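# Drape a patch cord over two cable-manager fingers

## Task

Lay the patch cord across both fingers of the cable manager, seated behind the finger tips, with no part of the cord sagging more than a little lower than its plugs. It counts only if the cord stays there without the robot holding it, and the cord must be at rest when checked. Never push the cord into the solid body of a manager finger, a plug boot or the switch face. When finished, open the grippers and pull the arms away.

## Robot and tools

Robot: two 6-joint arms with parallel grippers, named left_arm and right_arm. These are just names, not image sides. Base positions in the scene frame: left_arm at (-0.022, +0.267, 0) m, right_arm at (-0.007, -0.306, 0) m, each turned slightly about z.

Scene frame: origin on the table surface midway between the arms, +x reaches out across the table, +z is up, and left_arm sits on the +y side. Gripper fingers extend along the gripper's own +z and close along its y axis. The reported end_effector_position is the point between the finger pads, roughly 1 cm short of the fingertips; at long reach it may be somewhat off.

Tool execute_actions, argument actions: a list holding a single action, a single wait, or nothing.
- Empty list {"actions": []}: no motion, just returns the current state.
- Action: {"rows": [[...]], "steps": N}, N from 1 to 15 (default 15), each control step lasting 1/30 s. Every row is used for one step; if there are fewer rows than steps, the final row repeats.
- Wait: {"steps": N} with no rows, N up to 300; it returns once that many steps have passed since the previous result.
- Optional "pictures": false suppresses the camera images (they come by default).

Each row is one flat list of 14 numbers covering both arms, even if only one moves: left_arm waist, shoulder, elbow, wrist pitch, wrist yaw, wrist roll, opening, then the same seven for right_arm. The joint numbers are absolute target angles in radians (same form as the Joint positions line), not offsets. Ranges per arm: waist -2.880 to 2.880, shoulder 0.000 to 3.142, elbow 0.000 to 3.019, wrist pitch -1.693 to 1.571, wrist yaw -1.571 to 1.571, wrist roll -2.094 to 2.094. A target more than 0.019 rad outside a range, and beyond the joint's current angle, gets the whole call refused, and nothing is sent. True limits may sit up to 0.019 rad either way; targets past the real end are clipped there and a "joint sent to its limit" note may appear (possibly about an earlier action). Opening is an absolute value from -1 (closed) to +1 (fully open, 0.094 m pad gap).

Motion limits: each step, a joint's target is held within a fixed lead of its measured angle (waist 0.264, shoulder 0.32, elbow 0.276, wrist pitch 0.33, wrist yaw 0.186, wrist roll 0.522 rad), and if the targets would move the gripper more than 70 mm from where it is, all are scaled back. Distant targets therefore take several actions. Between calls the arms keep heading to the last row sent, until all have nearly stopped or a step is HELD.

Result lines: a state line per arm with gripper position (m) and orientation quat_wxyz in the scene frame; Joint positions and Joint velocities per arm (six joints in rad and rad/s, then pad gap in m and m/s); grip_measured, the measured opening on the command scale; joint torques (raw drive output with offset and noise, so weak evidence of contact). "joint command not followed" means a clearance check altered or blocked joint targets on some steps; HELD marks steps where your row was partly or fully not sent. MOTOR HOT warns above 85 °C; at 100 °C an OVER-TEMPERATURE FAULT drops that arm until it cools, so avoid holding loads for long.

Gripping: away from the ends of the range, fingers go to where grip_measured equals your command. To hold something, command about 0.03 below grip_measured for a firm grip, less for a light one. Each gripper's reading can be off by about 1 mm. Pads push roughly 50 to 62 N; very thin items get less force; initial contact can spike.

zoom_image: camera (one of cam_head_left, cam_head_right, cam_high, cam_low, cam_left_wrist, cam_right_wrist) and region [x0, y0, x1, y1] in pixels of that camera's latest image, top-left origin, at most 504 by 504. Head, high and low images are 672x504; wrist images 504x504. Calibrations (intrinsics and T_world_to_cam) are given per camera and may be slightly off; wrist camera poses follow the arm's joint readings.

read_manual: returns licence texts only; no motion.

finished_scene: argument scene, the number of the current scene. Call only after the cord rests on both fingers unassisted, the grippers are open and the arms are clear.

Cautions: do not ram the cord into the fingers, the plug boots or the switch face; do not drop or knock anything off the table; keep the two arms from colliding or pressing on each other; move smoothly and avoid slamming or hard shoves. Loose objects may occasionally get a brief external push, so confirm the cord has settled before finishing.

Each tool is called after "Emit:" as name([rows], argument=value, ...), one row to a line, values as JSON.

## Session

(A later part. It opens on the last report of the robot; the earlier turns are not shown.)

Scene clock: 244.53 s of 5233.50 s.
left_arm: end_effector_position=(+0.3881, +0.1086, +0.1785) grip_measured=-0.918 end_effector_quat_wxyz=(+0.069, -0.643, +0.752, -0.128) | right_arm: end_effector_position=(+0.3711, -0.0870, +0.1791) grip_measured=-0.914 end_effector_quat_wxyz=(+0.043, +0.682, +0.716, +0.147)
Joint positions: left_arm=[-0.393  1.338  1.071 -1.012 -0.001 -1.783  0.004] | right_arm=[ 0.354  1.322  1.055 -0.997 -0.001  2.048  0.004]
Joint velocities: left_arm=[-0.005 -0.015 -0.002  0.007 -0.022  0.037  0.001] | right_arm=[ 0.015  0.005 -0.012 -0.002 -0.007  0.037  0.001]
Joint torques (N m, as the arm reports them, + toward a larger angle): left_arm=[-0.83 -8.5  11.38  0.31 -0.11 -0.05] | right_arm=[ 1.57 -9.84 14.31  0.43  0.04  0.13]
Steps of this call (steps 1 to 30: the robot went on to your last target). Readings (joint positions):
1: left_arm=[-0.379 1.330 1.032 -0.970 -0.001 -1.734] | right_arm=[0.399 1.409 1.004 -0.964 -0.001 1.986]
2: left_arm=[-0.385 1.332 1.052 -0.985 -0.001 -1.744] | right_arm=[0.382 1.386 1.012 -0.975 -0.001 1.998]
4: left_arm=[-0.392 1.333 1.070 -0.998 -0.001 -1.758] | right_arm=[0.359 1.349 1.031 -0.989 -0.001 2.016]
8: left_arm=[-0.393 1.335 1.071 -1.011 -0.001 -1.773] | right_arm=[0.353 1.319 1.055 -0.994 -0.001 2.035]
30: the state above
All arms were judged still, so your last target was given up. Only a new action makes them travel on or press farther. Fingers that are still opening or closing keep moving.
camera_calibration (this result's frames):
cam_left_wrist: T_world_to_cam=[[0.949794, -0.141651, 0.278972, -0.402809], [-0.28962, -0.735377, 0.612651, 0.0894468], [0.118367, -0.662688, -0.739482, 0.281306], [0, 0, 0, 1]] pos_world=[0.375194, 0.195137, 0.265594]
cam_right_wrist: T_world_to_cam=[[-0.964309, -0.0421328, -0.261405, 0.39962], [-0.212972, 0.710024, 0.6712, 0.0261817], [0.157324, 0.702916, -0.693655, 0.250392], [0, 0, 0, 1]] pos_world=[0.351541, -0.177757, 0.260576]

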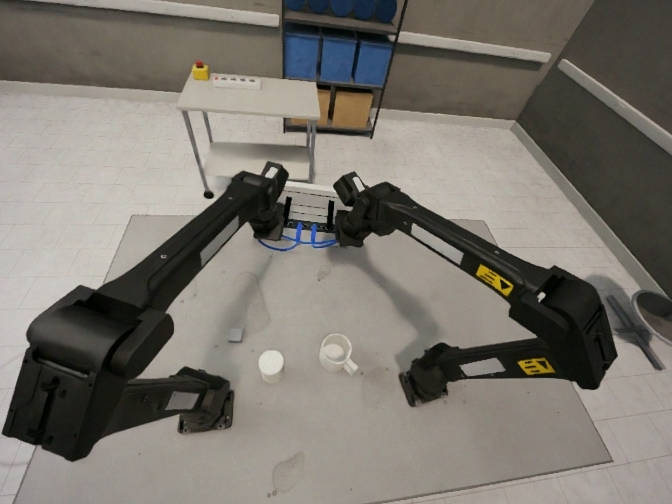

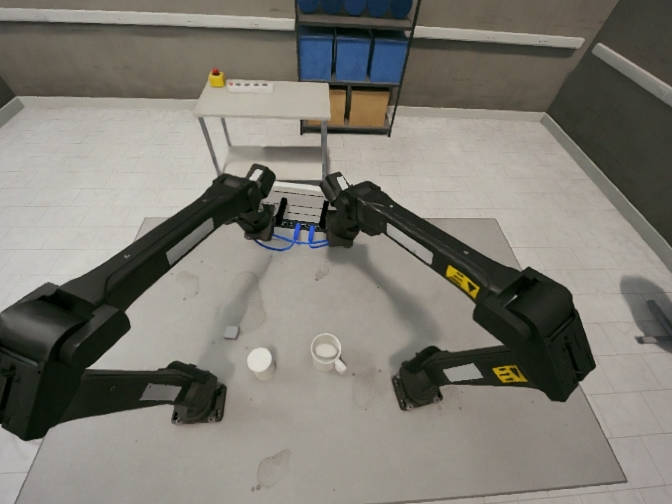

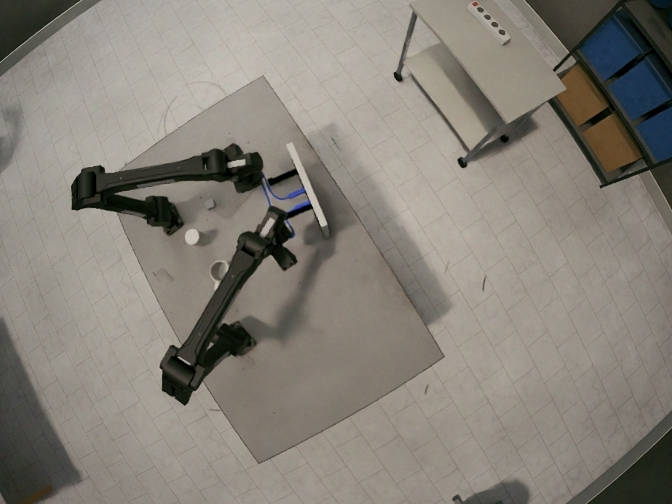

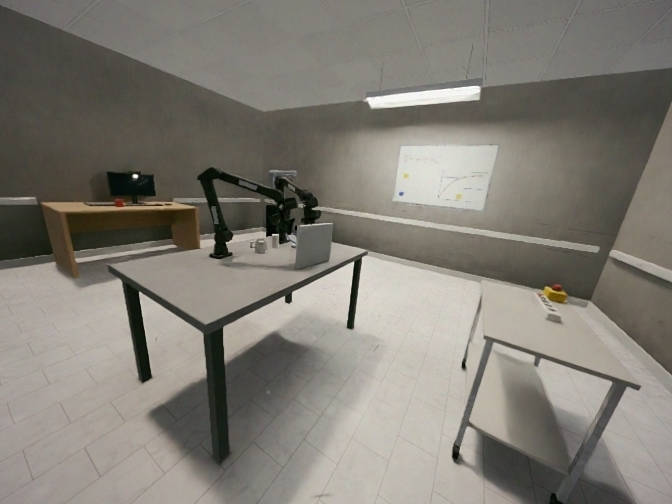

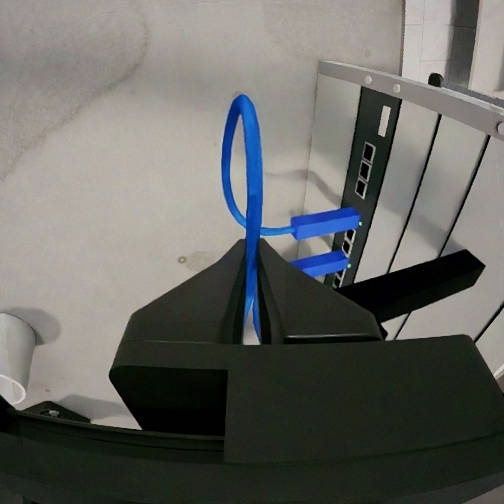

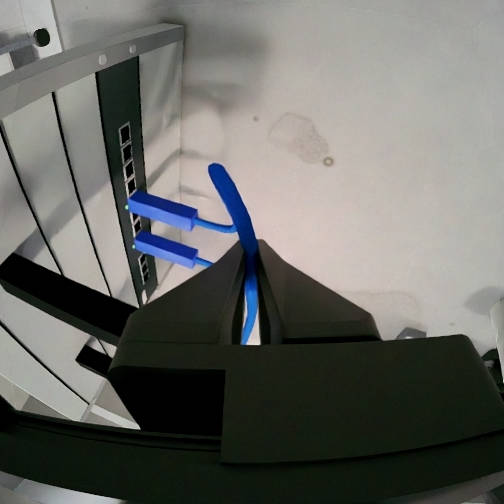

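Emit:
execute_actions([
  {"rows":[[-0.395,1.35,1.12,-1.04,0,-1.79,-0.95,0.35,1.335,1.125,-1.03,0,2.06,-0.945],[-0.395,1.35,1.14,-1.06,0,-1.79,-0.95,0.35,1.335,1.145,-1.05,0,2.06,-0.945],[-0.395,1.35,1.16,-1.08,0,-1.79,-0.95,0.35,1.335,1.165,-1.07,0,2.06,-0.945],[-0.395,1.355,1.18,-1.10,0,-1.79,-0.95,0.35,1.34,1.185,-1.09,0,2.06,-0.945],[-0.395,1.355,1.20,-1.12,0,-1.79,-0.95,0.345,1.34,1.205,-1.11,0,2.06,-0.945],[-0.39,1.355,1.22,-1.14,0,-1.79,-0.95,0.345,1.34,1.225,-1.13,0,2.06,-0.945],[-0.39,1.36,1.24,-1.16,0,-1.79,-0.95,0.345,1.34,1.245,-1.15,0,2.06,-0.945],[-0.39,1.36,1.26,-1.18,0,-1.79,-0.95,0.34,1.343,1.26,-1.17,0,2.06,-0.945],[-0.39,1.36,1.28,-1.21,0,-1.79,-0.95,0.34,1.343,1.28,-1.2,0,2.06,-0.945],[-0.39,1.36,1.305,-1.24,0,-1.79,-0.95,0.34,1.343,1.297,-1.228,0,2.06,-0.945]],"steps":15},
], pictures=false)

Emit:
execute_actions([
  {"steps":25},
])

Scene clock: 273.53 s of 5233.50 s.
left_arm: end_effector_position=(+0.3997, +0.1042, +0.2463) grip_measured=-0.918 end_effector_quat_wxyz=(+0.064, -0.644, +0.753, -0.117) | right_arm: end_effector_position=(+0.3783, -0.0841, +0.2371) grip_measured=-0.914 end_effector_quat_wxyz=(+0.035, +0.685, +0.716, +0.127)
Joint positions: left_arm=[-0.393  1.353  1.27  -1.22  -0.001 -1.783  0.004] | right_arm=[ 0.35   1.338  1.233 -1.201 -0.005  2.048  0.004]
Joint velocities: left_arm=[-0.005  0.005 -0.012 -0.071 -0.022 -0.066 -0.001] | right_arm=[ 0.005  0.034  0.007 -0.1   -0.022 -0.007 -0.002]
Joint torques (N m, as the arm reports them, + toward a larger angle): left_arm=[-0.23 -9.89 12.03 -0.01 -0.11  0.  ] | right_arm=[ -0.32 -10.98  16.25   0.32   0.23   0.19]
Steps of this call (steps 1 to 150: nothing new was sent; then 23.50 s passed at rest; steps 151 to 165: all 15 steps of this action). Readings (joint positions):
151: left_arm=[-0.393 1.338 1.071 -1.015 -0.001 -1.783] | right_arm=[0.354 1.322 1.055 -1.001 -0.001 2.048]
152: left_arm=[-0.393 1.338 1.073 -1.025 -0.001 -1.783] | right_arm=[0.354 1.322 1.057 -1.010 -0.001 2.048]
154: left_arm=[-0.393 1.341 1.088 -1.058 -0.001 -1.783] | right_arm=[0.354 1.325 1.070 -1.044 -0.001 2.048]
158: left_arm=[-0.393 1.353 1.163 -1.133 -0.001 -1.783] | right_arm=[0.354 1.336 1.140 -1.120 -0.001 2.048]
165: the state above

Scene clock: 274.37 s of 5233.50 s.
left_arm: end_effector_position=(+0.3983, +0.1047, +0.2453) grip_measured=-0.918 end_effector_quat_wxyz=(+0.062, -0.644, +0.754, -0.114) | right_arm: end_effector_position=(+0.3774, -0.0846, +0.2327) grip_measured=-0.914 end_effector_quat_wxyz=(+0.032, +0.686, +0.717, +0.119)
Joint positions: left_arm=[-0.393  1.354  1.27  -1.227 -0.001 -1.783  0.004] | right_arm=[ 0.35   1.348  1.233 -1.209 -0.005  2.048  0.004]
Joint velocities: left_arm=[-0.005 -0.005  0.007 -0.007 -0.037 -0.066  0.002] | right_arm=[-0.015  0.005 -0.012 -0.002 -0.051  0.007 -0.001]
Joint torques (N m, as the arm reports them, + toward a larger angle): left_arm=[-0.14 -9.33 11.98  0.24 -0.11  0.01] | right_arm=[ -0.89 -11.18  16.18   0.07   0.22   0.18]
Steps of this call (steps 1 to 15: the robot went on to your last target; steps 16 to 25: nothing new was sent). Readings (joint positions):
1: left_arm=[-0.393 1.353 1.270 -1.222 -0.001 -1.783] | right_arm=[0.350 1.341 1.233 -1.204 -0.005 2.048]
2: left_arm=[-0.393 1.353 1.270 -1.225 -0.001 -1.783] | right_arm=[0.350 1.343 1.233 -1.206 -0.005 2.048]
4: left_arm=[-0.393 1.354 1.270 -1.227 -0.001 -1.783] | right_arm=[0.350 1.347 1.233 -1.208 -0.005 2.048]
8: left_arm=[-0.393 1.354 1.270 -1.227 -0.001 -1.783] | right_arm=[0.350 1.348 1.233 -1.209 -0.005 2.048]
25: the state above
All arms were judged still, so your last target was given up. Only a new action makes them travel on or press farther. Fingers that are still opening or closing keep moving.
camera_calibration (this result's frames):
cam_left_wrist: T_world_to_cam=[[0.957684, -0.144697, 0.248807, -0.427052], [-0.271307, -0.742448, 0.612506, 0.0420656], [0.0960984, -0.654089, -0.750288, 0.337523], [0, 0, 0, 1]] pos_world=[0.387958, 0.190208, 0.333727]
cam_right_wrist: T_world_to_cam=[[-0.97711, -0.0446103, -0.208007, 0.411965], [-0.174394, 0.727933, 0.663099, -0.0213229], [0.121834, 0.684196, -0.71905, 0.302635], [0, 0, 0, 1]] pos_world=[0.361945, -0.173162, 0.31744]

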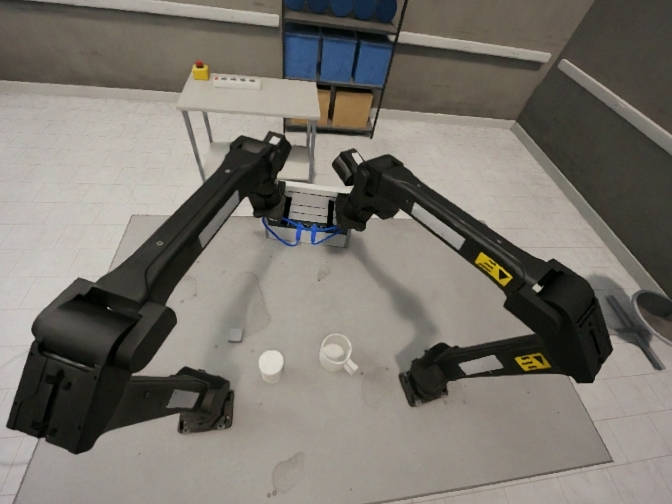

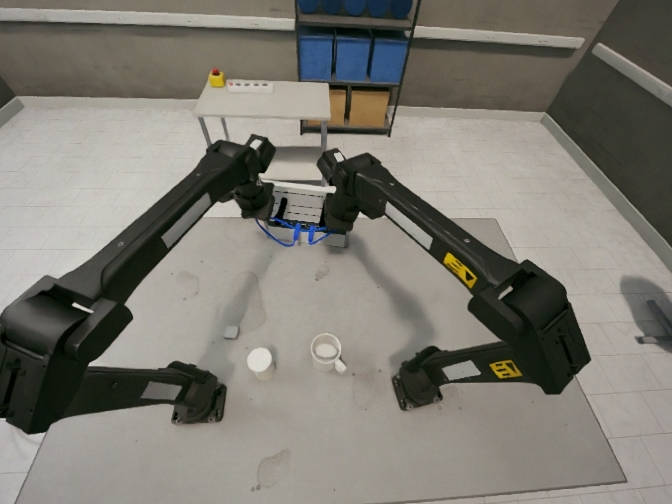

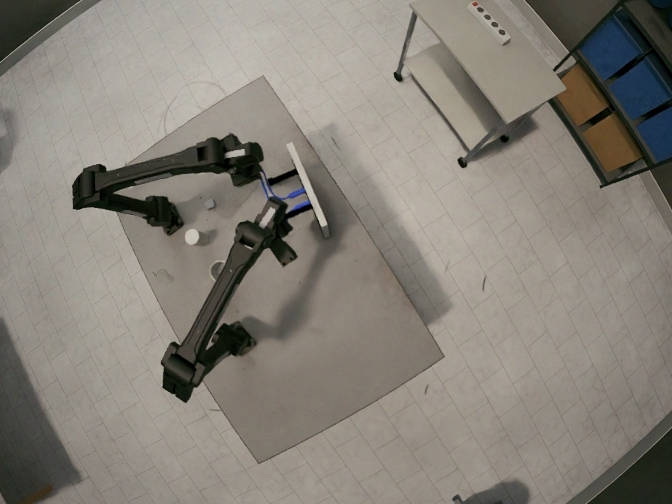

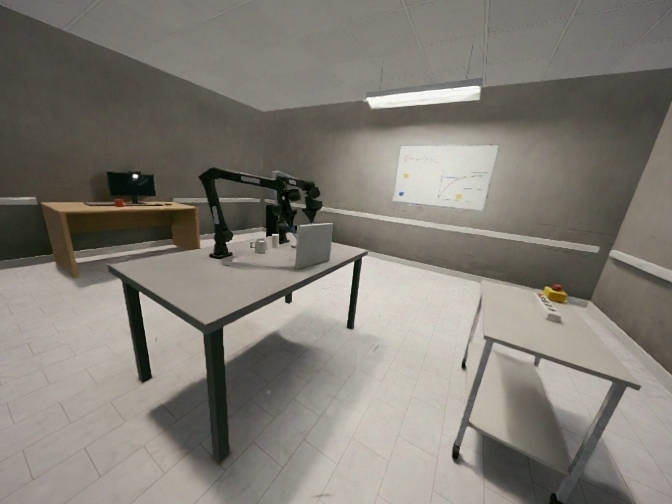

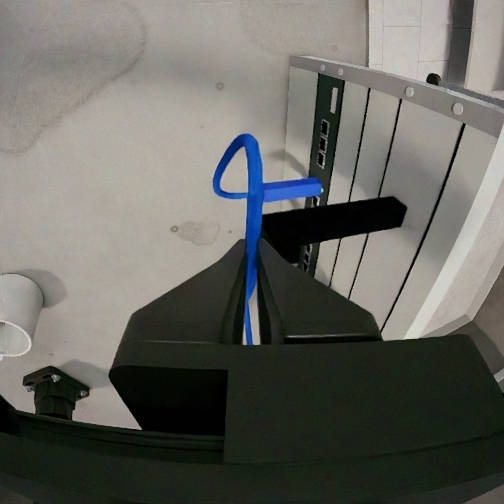

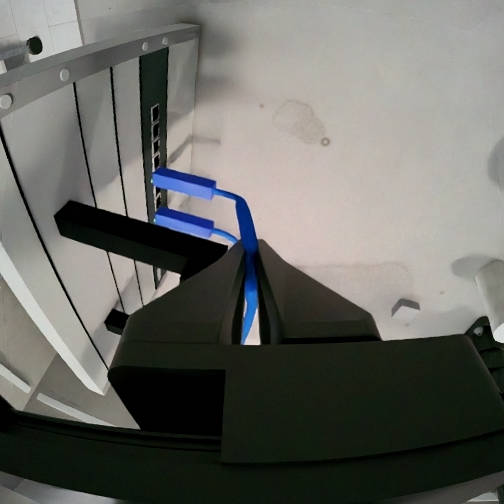

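Emit:
execute_actions([
  {"rows":[[-0.38,1.35,1.3,-1.24,0,-1.77,-0.95,0.365,1.35,1.3,-1.225,0,2.06,-0.945],[-0.37,1.345,1.3,-1.24,0,-1.76,-0.95,0.375,1.355,1.305,-1.225,0,2.06,-0.945],[-0.36,1.34,1.3,-1.24,0,-1.75,-0.95,0.385,1.36,1.315,-1.225,0,2.06,-0.945],[-0.35,1.33,1.3,-1.24,0,-1.74,-0.95,0.39,1.36,1.325,-1.225,0,2.06,-0.945],[-0.344,1.328,1.3,-1.24,0,-1.73,-0.95,0.39,1.36,1.335,-1.225,0,2.06,-0.945]],"steps":15},
], pictures=false)

Emit:
execute_actions([
  {"steps":15},
])

Scene clock: 299.53 s of 5233.50 s.
left_arm: end_effector_position=(+0.4026, +0.1232, +0.2533) grip_measured=-0.918 end_effector_quat_wxyz=(+0.071, -0.645, +0.752, -0.119) | right_arm: end_effector_position=(+0.3733, -0.0651, +0.2377) grip_measured=-0.914 end_effector_quat_wxyz=(+0.032, +0.670, +0.731, +0.125)
Joint positions: left_arm=[-0.351  1.335  1.27  -1.227 -0.001 -1.744  0.004] | right_arm=[ 0.392  1.357  1.253 -1.209 -0.004  2.048  0.004]
Joint velocities: left_arm=[-0.005  0.005 -0.007  0.007  0.022  0.007  0.003] | right_arm=[-0.015 -0.015 -0.002  0.007  0.022  0.037 -0.   ]
Joint torques (N m, as the arm reports them, + toward a larger angle): left_arm=[  0.72 -10.32  11.69   0.3   -0.1    0.22] | right_arm=[  0.76 -10.94  17.38   0.43   0.26   0.2 ]
Steps of this call (steps 1 to 90: nothing new was sent; then 21.67 s passed at rest; steps 91 to 105: all 15 steps of this action). Readings (joint positions):
91: left_arm=[-0.393 1.354 1.270 -1.227 -0.001 -1.783] | right_arm=[0.351 1.348 1.233 -1.209 -0.005 2.048]
92: left_arm=[-0.392 1.354 1.270 -1.227 -0.001 -1.781] | right_arm=[0.354 1.348 1.233 -1.209 -0.005 2.048]
94: left_arm=[-0.386 1.353 1.270 -1.227 -0.001 -1.773] | right_arm=[0.366 1.350 1.233 -1.209 -0.005 2.048]
98: left_arm=[-0.359 1.343 1.270 -1.227 -0.001 -1.754] | right_arm=[0.391 1.356 1.246 -1.209 -0.005 2.048]
105: the state above

Scene clock: 300.03 s of 5233.50 s.
left_arm: end_effector_position=(+0.4026, +0.1232, +0.2533) grip_measured=-0.918 end_effector_quat_wxyz=(+0.071, -0.644, +0.753, -0.119) | right_arm: end_effector_position=(+0.3733, -0.0651, +0.2377) grip_measured=-0.914 end_effector_quat_wxyz=(+0.032, +0.670, +0.731, +0.125)
Joint positions: left_arm=[-0.351  1.335  1.27  -1.227 -0.001 -1.742  0.004] | right_arm=[ 0.392  1.357  1.253 -1.209 -0.004  2.048  0.004]
Joint velocities: left_arm=[ 0.005  0.005 -0.017 -0.002 -0.066  0.022 -0.   ] | right_arm=[ 0.005  0.005 -0.022 -0.012  0.022 -0.022  0.   ]
Joint torques (N m, as the arm reports them, + toward a larger angle): left_arm=[  0.35 -10.48  11.86   0.29  -0.11   0.12] | right_arm=[ -0.09 -10.42  17.6    0.45   0.23   0.17]
Steps of this call (steps 1 to 15: the robot went on to your last target). Readings (joint positions):
1: left_arm=[-0.351 1.335 1.270 -1.227 -0.001 -1.744] | right_arm=[0.392 1.357 1.253 -1.209 -0.004 2.048]
2: left_arm=[-0.351 1.335 1.270 -1.227 -0.001 -1.744] | right_arm=[0.392 1.357 1.253 -1.209 -0.004 2.048]
4: left_arm=[-0.351 1.335 1.270 -1.227 -0.001 -1.743] | right_arm=[0.392 1.357 1.253 -1.209 -0.004 2.048]
8: left_arm=[-0.351 1.335 1.270 -1.227 -0.001 -1.742] | right_arm=[0.392 1.357 1.253 -1.209 -0.004 2.048]
15: the state above
All arms were judged still, so your last target was given up. Only a new action makes them travel on or press farther. Fingers that are still opening or closing keep moving.
camera_calibration (this result's frames):
cam_left_wrist: T_world_to_cam=[[0.952443, -0.143951, 0.268571, -0.433518], [-0.282865, -0.745425, 0.603596, 0.0593482], [0.113311, -0.65086, -0.750694, 0.347962], [0, 0, 0, 1]] pos_world=[0.39026, 0.208309, 0.341821]
cam_right_wrist: T_world_to_cam=[[-0.972286, -0.0846206, -0.217942, 0.407869], [-0.211386, 0.716426, 0.664869, -0.0269183], [0.0998778, 0.692513, -0.714458, 0.301042], [0, 0, 0, 1]] pos_world=[0.360808, -0.154677, 0.321871]

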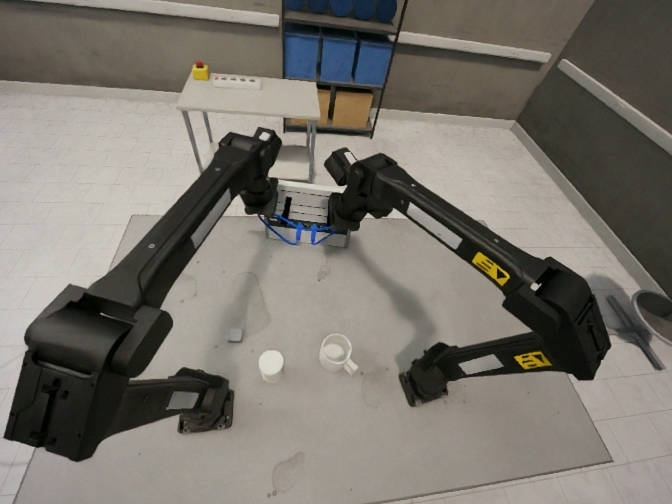

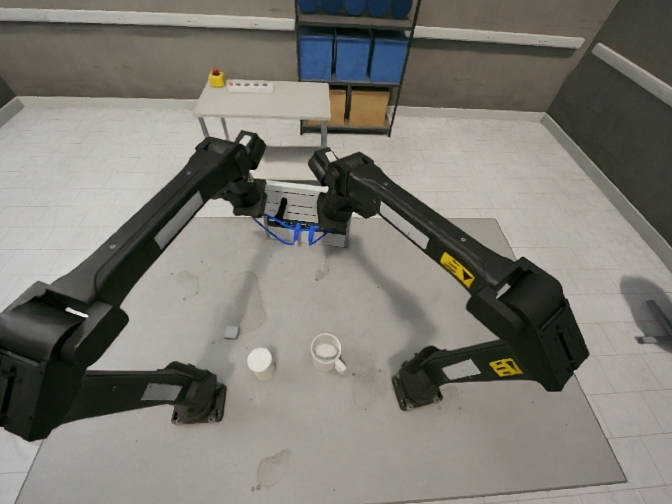

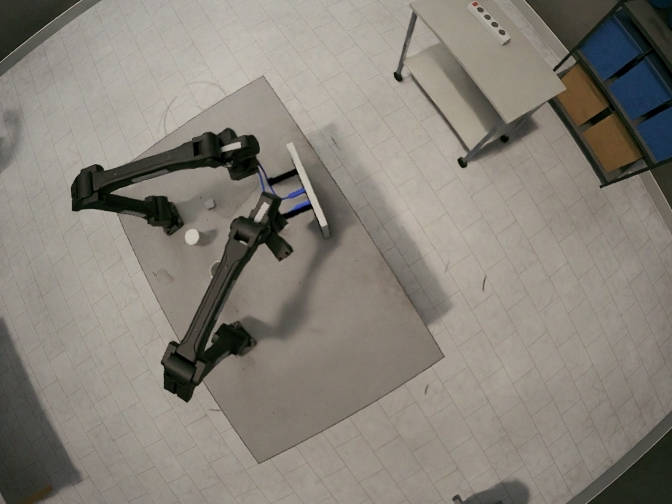

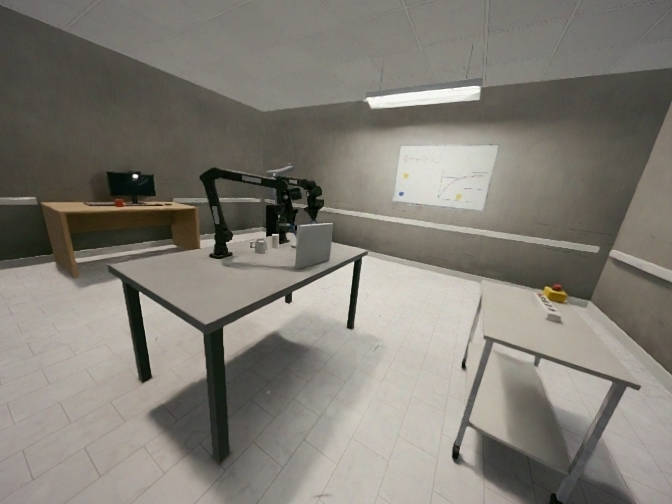

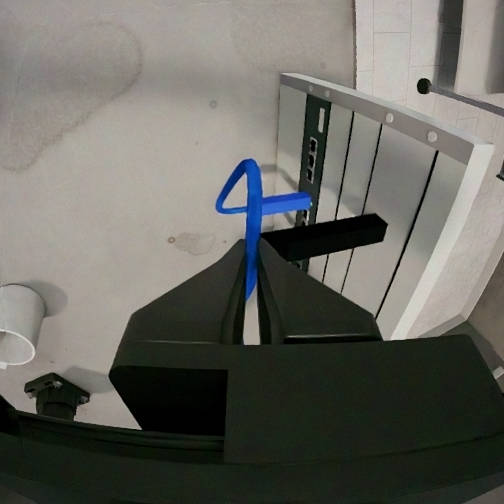

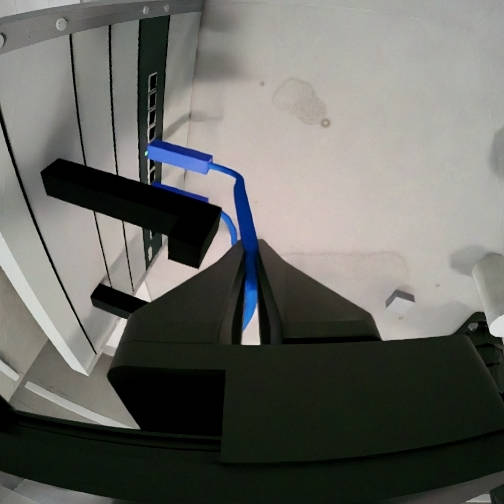

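Emit:
execute_actions([
  {"rows":[[-0.35,1.33,1.24,-1.2,0,-1.74,-0.95,0.40,1.37,1.24,-1.19,0,2.04,-0.945],[-0.347,1.325,1.19,-1.155,0,-1.73,-0.95,0.417,1.39,1.22,-1.165,0,2.03,-0.945],[-0.343,1.32,1.14,-1.11,0,-1.72,-0.95,0.434,1.41,1.198,-1.14,0,2.017,-0.945],[-0.34,1.314,1.09,-1.065,0,-1.71,-0.95,0.452,1.43,1.176,-1.117,0,2.005,-0.945],[-0.336,1.308,1.04,-1.02,0,-1.70,-0.95,0.47,1.45,1.154,-1.093,0,1.993,-0.945],[-0.332,1.302,0.99,-0.975,0,-1.69,-0.95,0.487,1.47,1.132,-1.07,0,1.98,-0.945],[-0.329,1.296,0.94,-0.93,0,-1.68,-0.95,0.505,1.49,1.11,-1.045,0,1.968,-0.945],[-0.325,1.29,0.89,-0.885,0,-1.67,-0.95,0.522,1.51,1.088,-1.02,0,1.956,-0.945],[-0.321,1.284,0.84,-0.84,0,-1.66,-0.95,0.54,1.53,1.066,-0.997,0,1.944,-0.945],[-0.318,1.278,0.79,-0.795,0,-1.65,-0.95,0.557,1.55,1.044,-0.973,0,1.93,-0.945],[-0.314,1.272,0.74,-0.75,0,-1.64,-0.95,0.575,1.57,1.022,-0.95,0,1.92,-0.945],[-0.31,1.266,0.69,-0.70,0,-1.625,-0.95,0.592,1.59,1.0,-0.925,0,1.907,-0.945],[-0.306,1.26,0.64,-0.65,0,-1.61,-0.95,0.61,1.61,0.978,-0.90,0,1.895,-0.945],[-0.302,1.255,0.60,-0.60,0,-1.595,-0.95,0.627,1.625,0.956,-0.877,0,1.88,-0.945],[-0.298,1.25,0.555,-0.545,0,-1.58,-0.95,0.642,1.635,0.935,-0.845,0,1.86,-0.945]],"steps":15},
], pictures=false)

Emit:
execute_actions([
  {"steps":25},
], pictures=false)

Emit:
execute_actions([
  {"rows":[[-0.298,1.25,0.555,-0.545,0,-1.58,-0.95,0.642,1.635,0.935,-0.845,0,1.86,-0.3]],"steps":15},
])

Scene clock: 340.33 s of 5233.50 s.
left_arm: end_effector_position=(+0.3043, +0.1687, +0.0397) grip_measured=-0.918 end_effector_quat_wxyz=(+0.070, -0.620, +0.775, -0.101) | right_arm: end_effector_position=(+0.2937, -0.0089, +0.0407) grip_measured=-0.914 end_effector_quat_wxyz=(+0.004, +0.544, +0.839, +0.019)
Joint positions: left_arm=[-0.317  1.283  0.621 -0.662 -0.001 -1.642  0.004] | right_arm=[ 0.608  1.602  0.986 -0.916 -0.001  1.931  0.004]
Joint velocities: left_arm=[ 0.122 -0.161 -1.292  1.424  0.037  0.3   -0.   ] | right_arm=[ 0.581  0.747 -0.764  0.847  0.022 -0.418 -0.   ]
Joint torques (N m, as the arm reports them, + toward a larger angle): left_arm=[ 1.27 -9.02  8.96  1.03 -0.08  0.05] | right_arm=[  0.91 -14.29   8.07   1.12  -0.01  -0.05]
Steps of this call (steps 1 to 90: nothing new was sent; then 36.80 s passed at rest; steps 91 to 105: all 15 steps of this action). Readings (joint positions):
91: left_arm=[-0.351 1.335 1.266 -1.224 -0.001 -1.742] | right_arm=[0.392 1.357 1.252 -1.209 -0.004 2.048]
92: left_arm=[-0.351 1.332 1.253 -1.207 -0.001 -1.741] | right_arm=[0.394 1.358 1.249 -1.203 -0.004 2.047]
94: left_arm=[-0.351 1.316 1.188 -1.141 -0.001 -1.736] | right_arm=[0.407 1.365 1.229 -1.171 -0.001 2.038]
98: left_arm=[-0.347 1.294 0.984 -0.979 -0.001 -1.711] | right_arm=[0.471 1.421 1.157 -1.092 -0.001 2.009]
105: the state above

Scene clock: 341.17 s of 5233.50 s.
left_arm: end_effector_position=(+0.2936, +0.1739, +0.0263) grip_measured=-0.919 end_effector_quat_wxyz=(+0.087, -0.599, +0.787, -0.120) | right_arm: end_effector_position=(+0.2737, -0.0061, +0.0119) grip_measured=-0.917 end_effector_quat_wxyz=(+0.002, +0.501, +0.865, +0.005)
Joint positions: left_arm=[-0.31   1.254  0.54  -0.559  0.001 -1.588  0.004] | right_arm=[ 0.648  1.641  0.941 -0.861  0.002  1.871  0.004]
Joint velocities: left_arm=[-0.005 -0.005 -0.007 -0.007 -0.095 -0.051  0.001] | right_arm=[ 0.005 -0.005 -0.007 -0.017 -0.022  0.007 -0.   ]
Joint torques (N m, as the arm reports them, + toward a larger angle): left_arm=[ 0.83 -6.66  8.74  1.32 -0.16  0.11] | right_arm=[ -0.44 -13.06   6.83   1.19  -0.09   0.  ]
Steps of this call (steps 1 to 25: the robot went on to your last target). Readings (joint positions):
1: left_arm=[-0.313 1.278 0.582 -0.625 -0.001 -1.631] | right_arm=[0.627 1.626 0.962 -0.894 -0.001 1.919]
2: left_arm=[-0.311 1.275 0.556 -0.605 -0.001 -1.623] | right_arm=[0.641 1.647 0.944 -0.883 -0.001 1.909]
4: left_arm=[-0.310 1.272 0.540 -0.585 0.001 -1.610] | right_arm=[0.652 1.647 0.941 -0.866 0.003 1.895]
8: left_arm=[-0.310 1.257 0.540 -0.561 0.001 -1.597] | right_arm=[0.650 1.641 0.941 -0.861 0.002 1.880]
25: the state above

Scene clock: 341.67 s of 5233.50 s.
left_arm: end_effector_position=(+0.2936, +0.1739, +0.0263) grip_measured=-0.919 end_effector_quat_wxyz=(+0.087, -0.599, +0.787, -0.120) | right_arm: end_effector_position=(+0.2737, -0.0061, +0.0119) grip_measured=-0.302 end_effector_quat_wxyz=(+0.002, +0.501, +0.865, +0.005)
Joint positions: left_arm=[-0.31   1.254  0.54  -0.559  0.001 -1.588  0.004] | right_arm=[ 0.648  1.641  0.941 -0.861  0.002  1.871  0.033]
Joint velocities: left_arm=[ 0.015 -0.005  0.007 -0.007  0.037 -0.066 -0.   ] | right_arm=[-0.024 -0.005 -0.002  0.012 -0.037 -0.066 -0.   ]
Joint torques (N m, as the arm reports them, + toward a larger angle): left_arm=[ 0.76 -6.57  8.75  1.35 -0.19  0.11] | right_arm=[  0.07 -13.59   7.37   1.28  -0.07  -0.05]
Steps of this call (steps 1 to 15: all 15 steps of this action). Readings (joint positions):
1: left_arm=[-0.310 1.254 0.540 -0.559 0.001 -1.588] | right_arm=[0.648 1.641 0.941 -0.861 0.002 1.871]
2: left_arm=[-0.310 1.254 0.540 -0.559 0.001 -1.588] | right_arm=[0.648 1.641 0.941 -0.861 0.002 1.871]
4: left_arm=[-0.310 1.254 0.540 -0.559 0.001 -1.588] | right_arm=[0.648 1.641 0.941 -0.861 0.002 1.871]
8: left_arm=[-0.310 1.254 0.540 -0.559 0.001 -1.588] | right_arm=[0.648 1.641 0.941 -0.861 0.002 1.871]
15: the state above
camera_calibration (this result's frames):
cam_left_wrist: T_world_to_cam=[[0.922388, -0.254407, 0.29065, -0.233978], [-0.380285, -0.729995, 0.567882, 0.230201], [0.0676996, -0.634338, -0.770086, 0.233881], [0, 0, 0, 1]] pos_world=[0.287527, 0.256879, 0.117387]
cam_right_wrist: T_world_to_cam=[[-0.861157, -0.508333, -0.00243453, 0.231223], [-0.412237, 0.695544, 0.588455, 0.115663], [-0.297438, 0.507756, -0.808527, 0.217526], [0, 0, 0, 1]] pos_world=[0.3115, -0.0733613, 0.108376]

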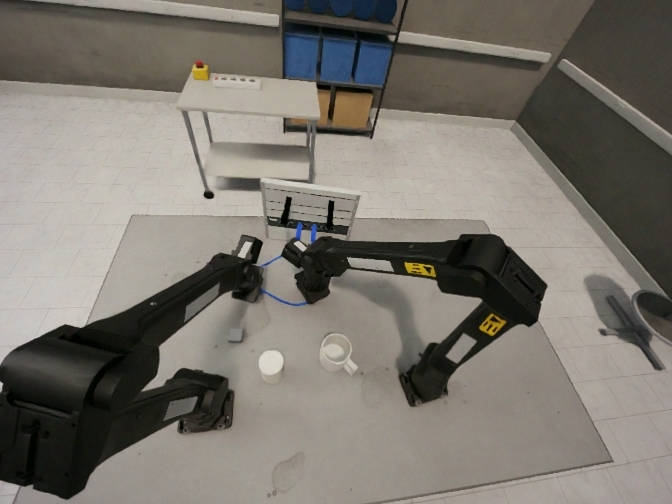

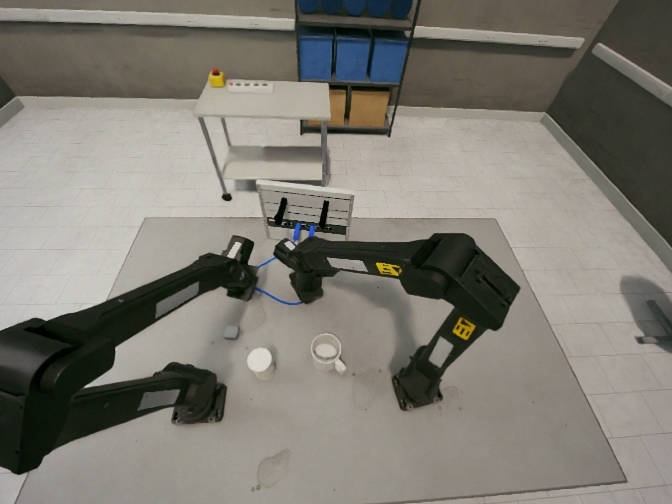

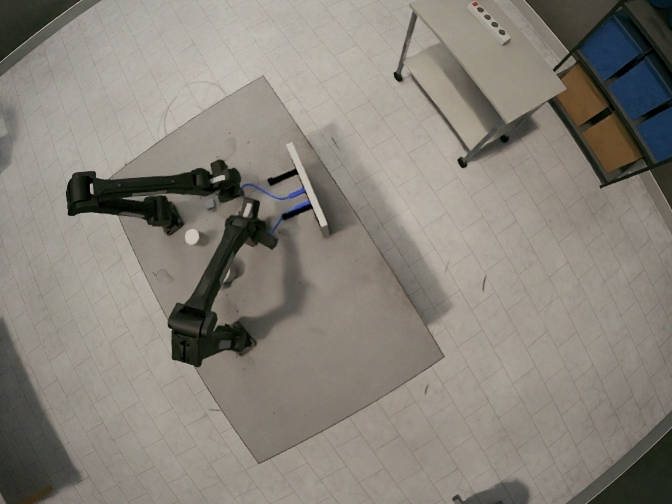

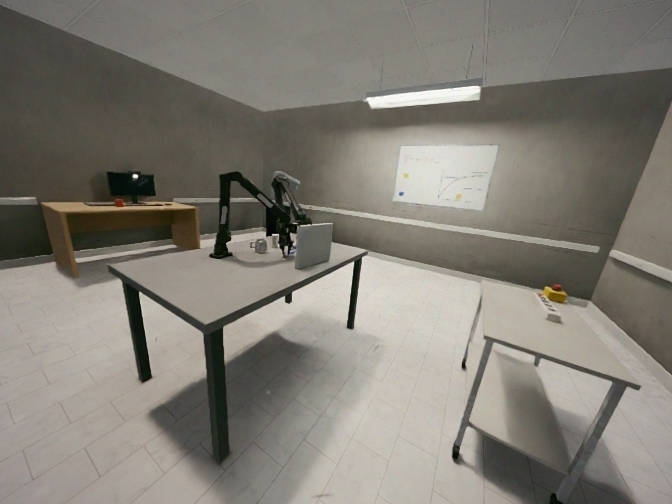

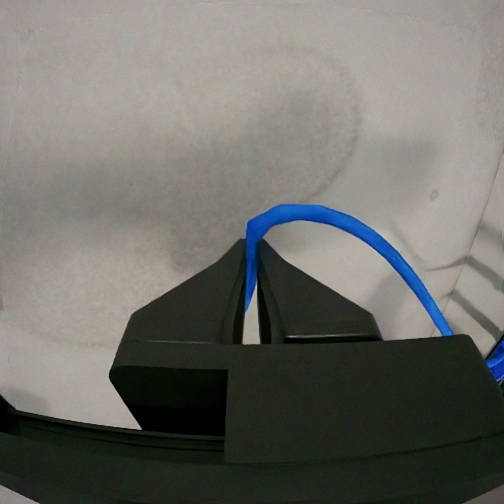

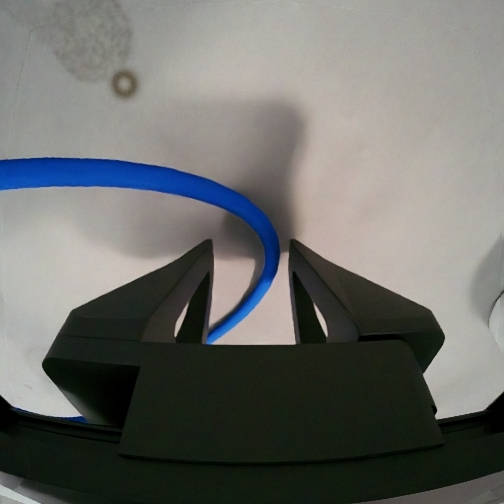

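Emit:
execute_actions([
  {"rows":[[-0.298,1.25,0.555,-0.545,0,-1.58,-0.95,0.645,1.60,0.93,-0.83,0,1.95,-0.2],[-0.298,1.25,0.555,-0.545,0,-1.58,-0.95,0.655,1.585,0.92,-0.80,0,2.0,-0.2],[-0.298,1.25,0.555,-0.545,0,-1.58,-0.95,0.67,1.575,0.905,-0.77,0,2.05,-0.2],[-0.298,1.25,0.555,-0.545,0,-1.58,-0.95,0.685,1.575,0.89,-0.745,0,2.08,-0.2]],"steps":15},
])

Scene clock: 361.97 s of 5233.50 s.
left_arm: end_effector_position=(+0.2936, +0.1739, +0.0263) grip_measured=-0.919 end_effector_quat_wxyz=(+0.087, -0.599, +0.787, -0.120) | right_arm: end_effector_position=(+0.2691, +0.0115, +0.0213) grip_measured=-0.202 end_effector_quat_wxyz=(+0.007, +0.565, +0.823, +0.059)
Joint positions: left_arm=[-0.31   1.254  0.54  -0.559  0.001 -1.588  0.004] | right_arm=[ 0.685  1.589  0.901 -0.764  0.001  2.059  0.038]
Joint velocities: left_arm=[-0.015 -0.015  0.002 -0.002  0.037  0.037  0.001] | right_arm=[-0.015 -0.005 -0.007  0.017 -0.007  0.066 -0.   ]
Joint torques (N m, as the arm reports them, + toward a larger angle): left_arm=[ 0.76 -6.84  8.73  1.38 -0.18  0.12] | right_arm=[  0.5  -13.86   7.03   1.47  -0.07   0.14]
Steps of this call (steps 1 to 15: the robot went on to your last target; steps 16 to 90: nothing new was sent; then 16.80 s passed at rest; steps 91 to 105: all 15 steps of this action). Readings (joint positions):
91: left_arm=[-0.310 1.254 0.540 -0.559 0.001 -1.588] | right_arm=[0.648 1.639 0.941 -0.858 0.002 1.882]
92: left_arm=[-0.310 1.254 0.540 -0.559 0.001 -1.588] | right_arm=[0.648 1.636 0.938 -0.848 0.002 1.902]
94: left_arm=[-0.310 1.254 0.540 -0.559 0.001 -1.588] | right_arm=[0.653 1.620 0.922 -0.805 0.002 1.955]
98: left_arm=[-0.310 1.254 0.540 -0.559 0.001 -1.588] | right_arm=[0.678 1.592 0.902 -0.770 0.002 2.022]
105: the state above
camera_calibration (this result's frames):
cam_left_wrist: T_world_to_cam=[[0.922388, -0.254407, 0.29065, -0.233978], [-0.380285, -0.729995, 0.567882, 0.230201], [0.0676996, -0.634338, -0.770086, 0.233881], [0, 0, 0, 1]] pos_world=[0.287527, 0.256879, 0.117387]
cam_right_wrist: T_world_to_cam=[[-0.924593, -0.368173, -0.097854, 0.253764], [-0.344573, 0.698685, 0.626984, 0.0768897], [-0.16247, 0.613423, -0.772862, 0.17652], [0, 0, 0, 1]] pos_world=[0.289802, -0.0685739, 0.113049]

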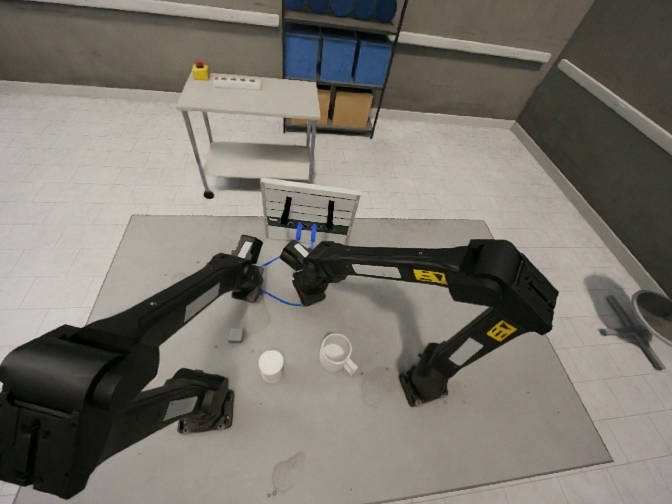

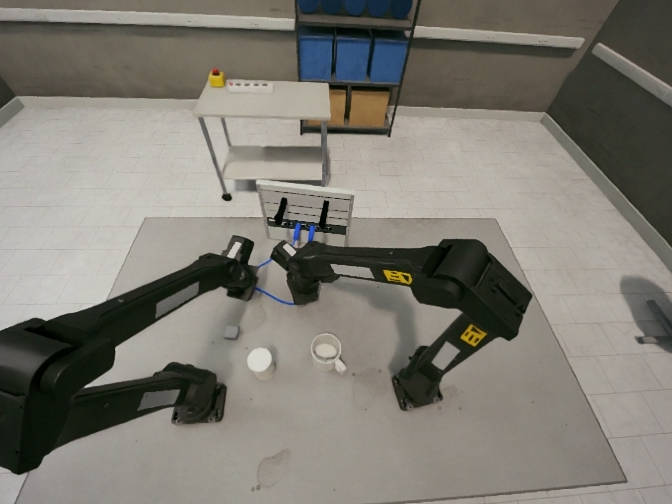

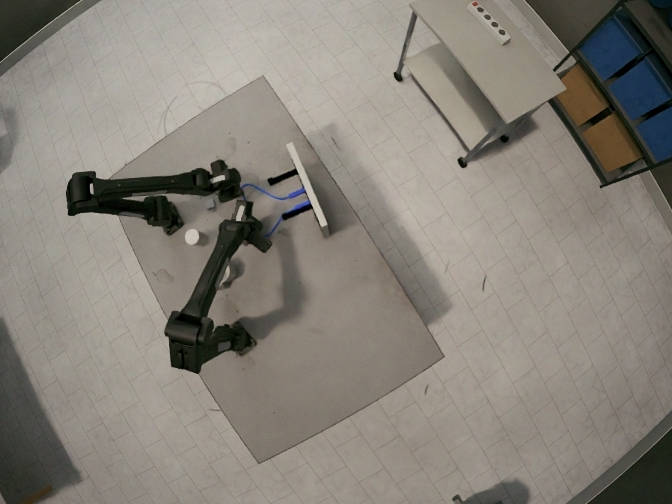

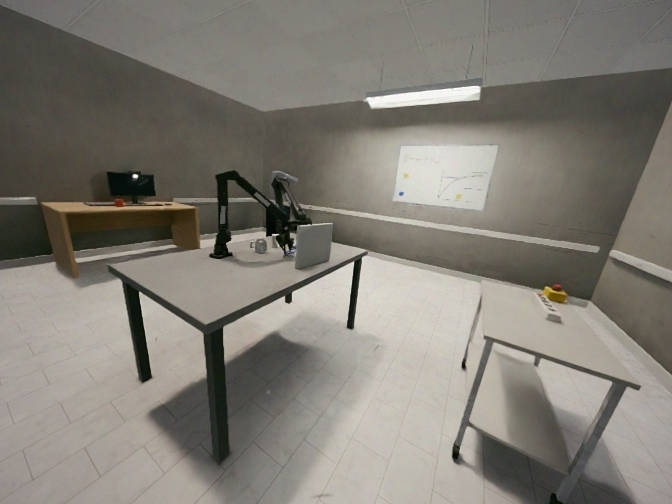

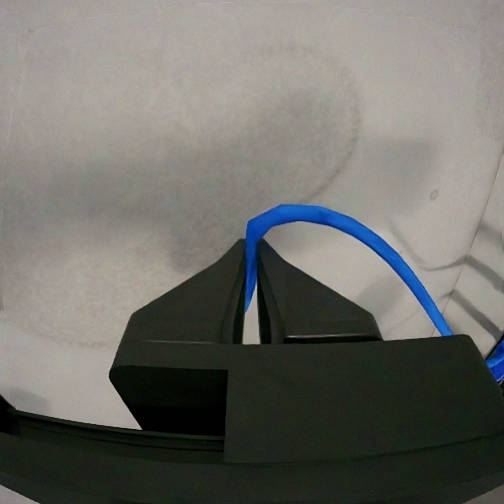

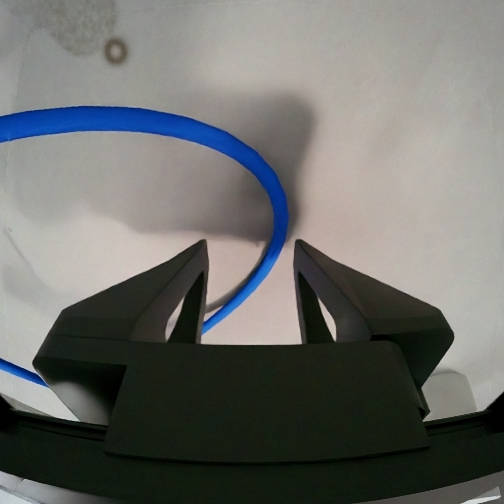

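Emit:
execute_actions([
  {"rows":[[-0.298,1.25,0.555,-0.545,0,-1.58,-0.95,0.703,1.575,0.875,-0.735,0,2.08,-0.2],[-0.298,1.25,0.555,-0.545,0,-1.58,-0.95,0.703,1.585,0.861,-0.725,0,2.08,-0.2],[-0.298,1.25,0.555,-0.545,0,-1.58,-0.95,0.703,1.595,0.861,-0.725,0,2.08,-0.2],[-0.298,1.25,0.555,-0.545,0,-1.58,-0.95,0.703,1.612,0.861,-0.725,0,2.08,-0.2]],"steps":14},
], pictures=false)

Emit:
execute_actions([
  {"rows":[[-0.298,1.25,0.555,-0.545,0,-1.58,-0.95,0.703,1.612,0.861,-0.725,0,2.08,-0.945]],"steps":15},
])

Scene clock: 371.50 s of 5233.50 s.
left_arm: end_effector_position=(+0.2936, +0.1739, +0.0263) grip_measured=-0.919 end_effector_quat_wxyz=(+0.087, -0.599, +0.787, -0.120) | right_arm: end_effector_position=(+0.2567, +0.0058, +0.0074) grip_measured=-0.202 end_effector_quat_wxyz=(+0.006, +0.563, +0.825, +0.047)
Joint positions: left_arm=[-0.31   1.254  0.54  -0.559  0.001 -1.588  0.004] | right_arm=[ 0.698  1.6    0.869 -0.745  0.001  2.068  0.038]
Joint velocities: left_arm=[-0.005 -0.015  0.012 -0.007 -0.066 -0.066 -0.   ] | right_arm=[ 0.005 -0.005 -0.007  0.007  0.007 -0.037 -0.   ]
Joint torques (N m, as the arm reports them, + toward a larger angle): left_arm=[ 0.78 -6.77  8.71  1.32 -0.16  0.12] | right_arm=[  1.61 -10.53   6.89   1.75  -0.03   0.12]
Steps of this call (steps 1 to 15: the robot went on to your last target; steps 16 to 90: nothing new was sent; then 6.07 s passed at rest; steps 91 to 104: all 14 steps of this action). Readings (joint positions):
91: left_arm=[-0.310 1.254 0.540 -0.559 0.001 -1.588] | right_arm=[0.686 1.589 0.899 -0.761 0.001 2.068]
92: left_arm=[-0.310 1.254 0.540 -0.559 0.001 -1.588] | right_arm=[0.687 1.589 0.895 -0.754 0.001 2.068]
94: left_arm=[-0.310 1.254 0.540 -0.559 0.001 -1.588] | right_arm=[0.693 1.589 0.882 -0.745 0.001 2.068]
98: left_arm=[-0.310 1.254 0.540 -0.559 0.001 -1.588] | right_arm=[0.698 1.597 0.869 -0.745 0.001 2.068]
104: the state above

Scene clock: 372.00 s of 5233.50 s.
left_arm: end_effector_position=(+0.2936, +0.1739, +0.0263) grip_measured=-0.919 end_effector_quat_wxyz=(+0.087, -0.599, +0.787, -0.120) | right_arm: end_effector_position=(+0.2572, +0.0063, +0.0074) grip_measured=-0.921 end_effector_quat_wxyz=(+0.006, +0.563, +0.825, +0.049)
Joint positions: left_arm=[-0.31   1.254  0.54  -0.559  0.001 -1.588  0.004] | right_arm=[ 0.698  1.6    0.869 -0.742  0.001  2.069  0.004]
Joint velocities: left_arm=[ 0.015  0.005  0.007  0.002 -0.037  0.066 -0.001] | right_arm=[ 0.015 -0.005 -0.007 -0.012  0.022  0.022  0.001]
Joint torques (N m, as the arm reports them, + toward a larger angle): left_arm=[ 0.64 -6.55  8.73  1.36 -0.17  0.12] | right_arm=[  1.55 -11.26   6.93   1.52   0.02   0.15]
Steps of this call (steps 1 to 15: all 15 steps of this action). Readings (joint positions):
1: left_arm=[-0.310 1.254 0.540 -0.559 0.001 -1.588] | right_arm=[0.698 1.600 0.869 -0.744 0.001 2.068]
2: left_arm=[-0.310 1.254 0.540 -0.559 0.001 -1.588] | right_arm=[0.698 1.600 0.869 -0.744 0.001 2.068]
4: left_arm=[-0.310 1.254 0.540 -0.559 0.001 -1.588] | right_arm=[0.698 1.600 0.869 -0.743 0.001 2.069]
8: left_arm=[-0.310 1.254 0.540 -0.559 0.001 -1.588] | right_arm=[0.698 1.600 0.869 -0.742 0.001 2.069]
15: the state above
camera_calibration (this result's frames):
cam_left_wrist: T_world_to_cam=[[0.922388, -0.254407, 0.29065, -0.233978], [-0.380285, -0.729995, 0.567882, 0.230201], [0.0676996, -0.634338, -0.770086, 0.233881], [0, 0, 0, 1]] pos_world=[0.287527, 0.256879, 0.117387]
cam_right_wrist: T_world_to_cam=[[-0.924415, -0.373077, -0.0791898, 0.239288], [-0.338434, 0.706692, 0.621328, 0.083512], [-0.17584, 0.601165, -0.779539, 0.170625], [0, 0, 0, 1]] pos_world=[0.279468, -0.0723182, 0.10007]

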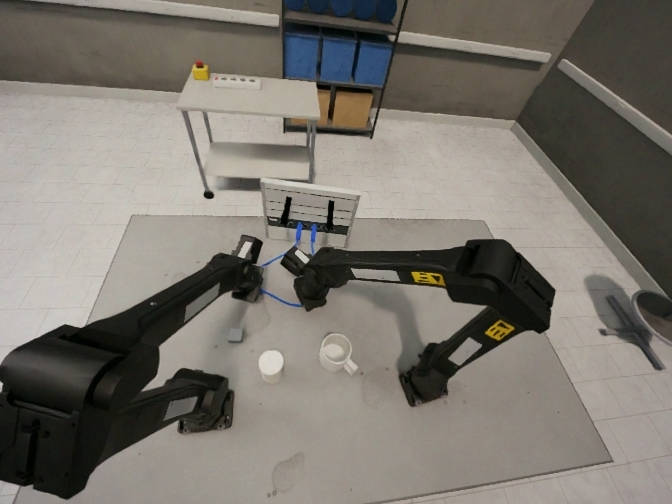

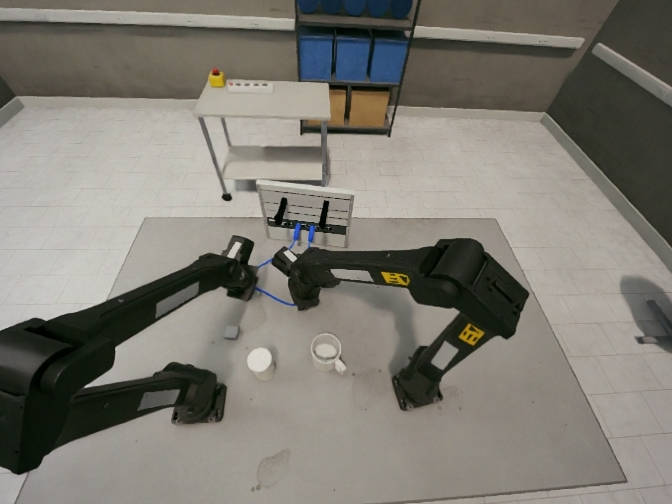

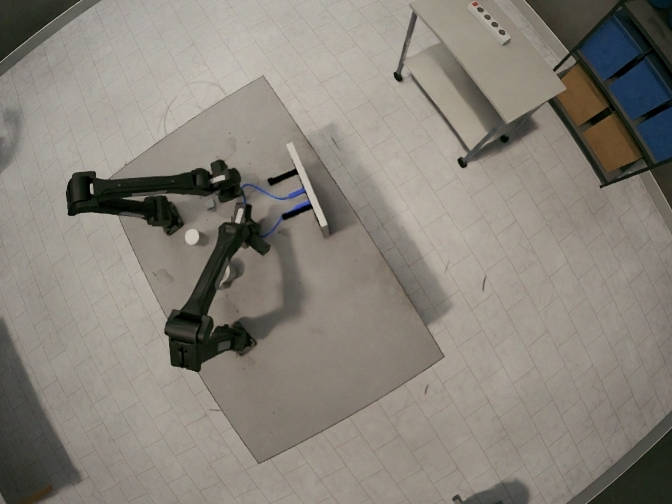

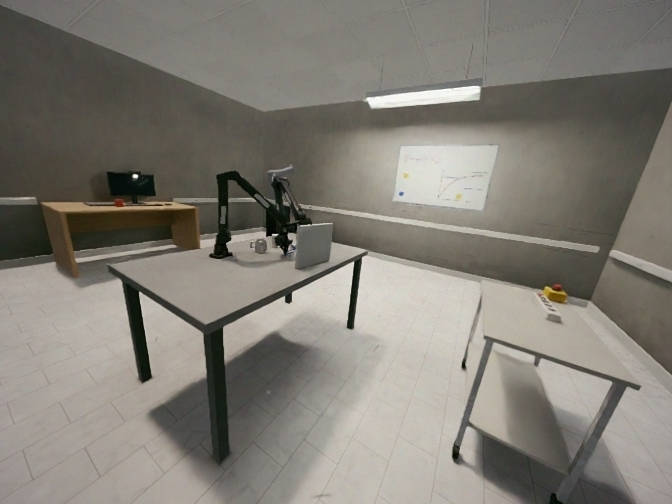

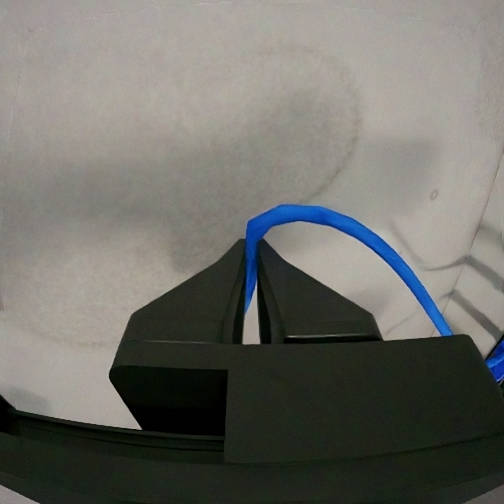

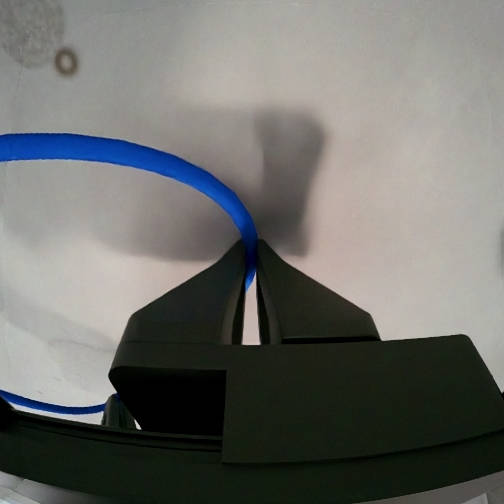

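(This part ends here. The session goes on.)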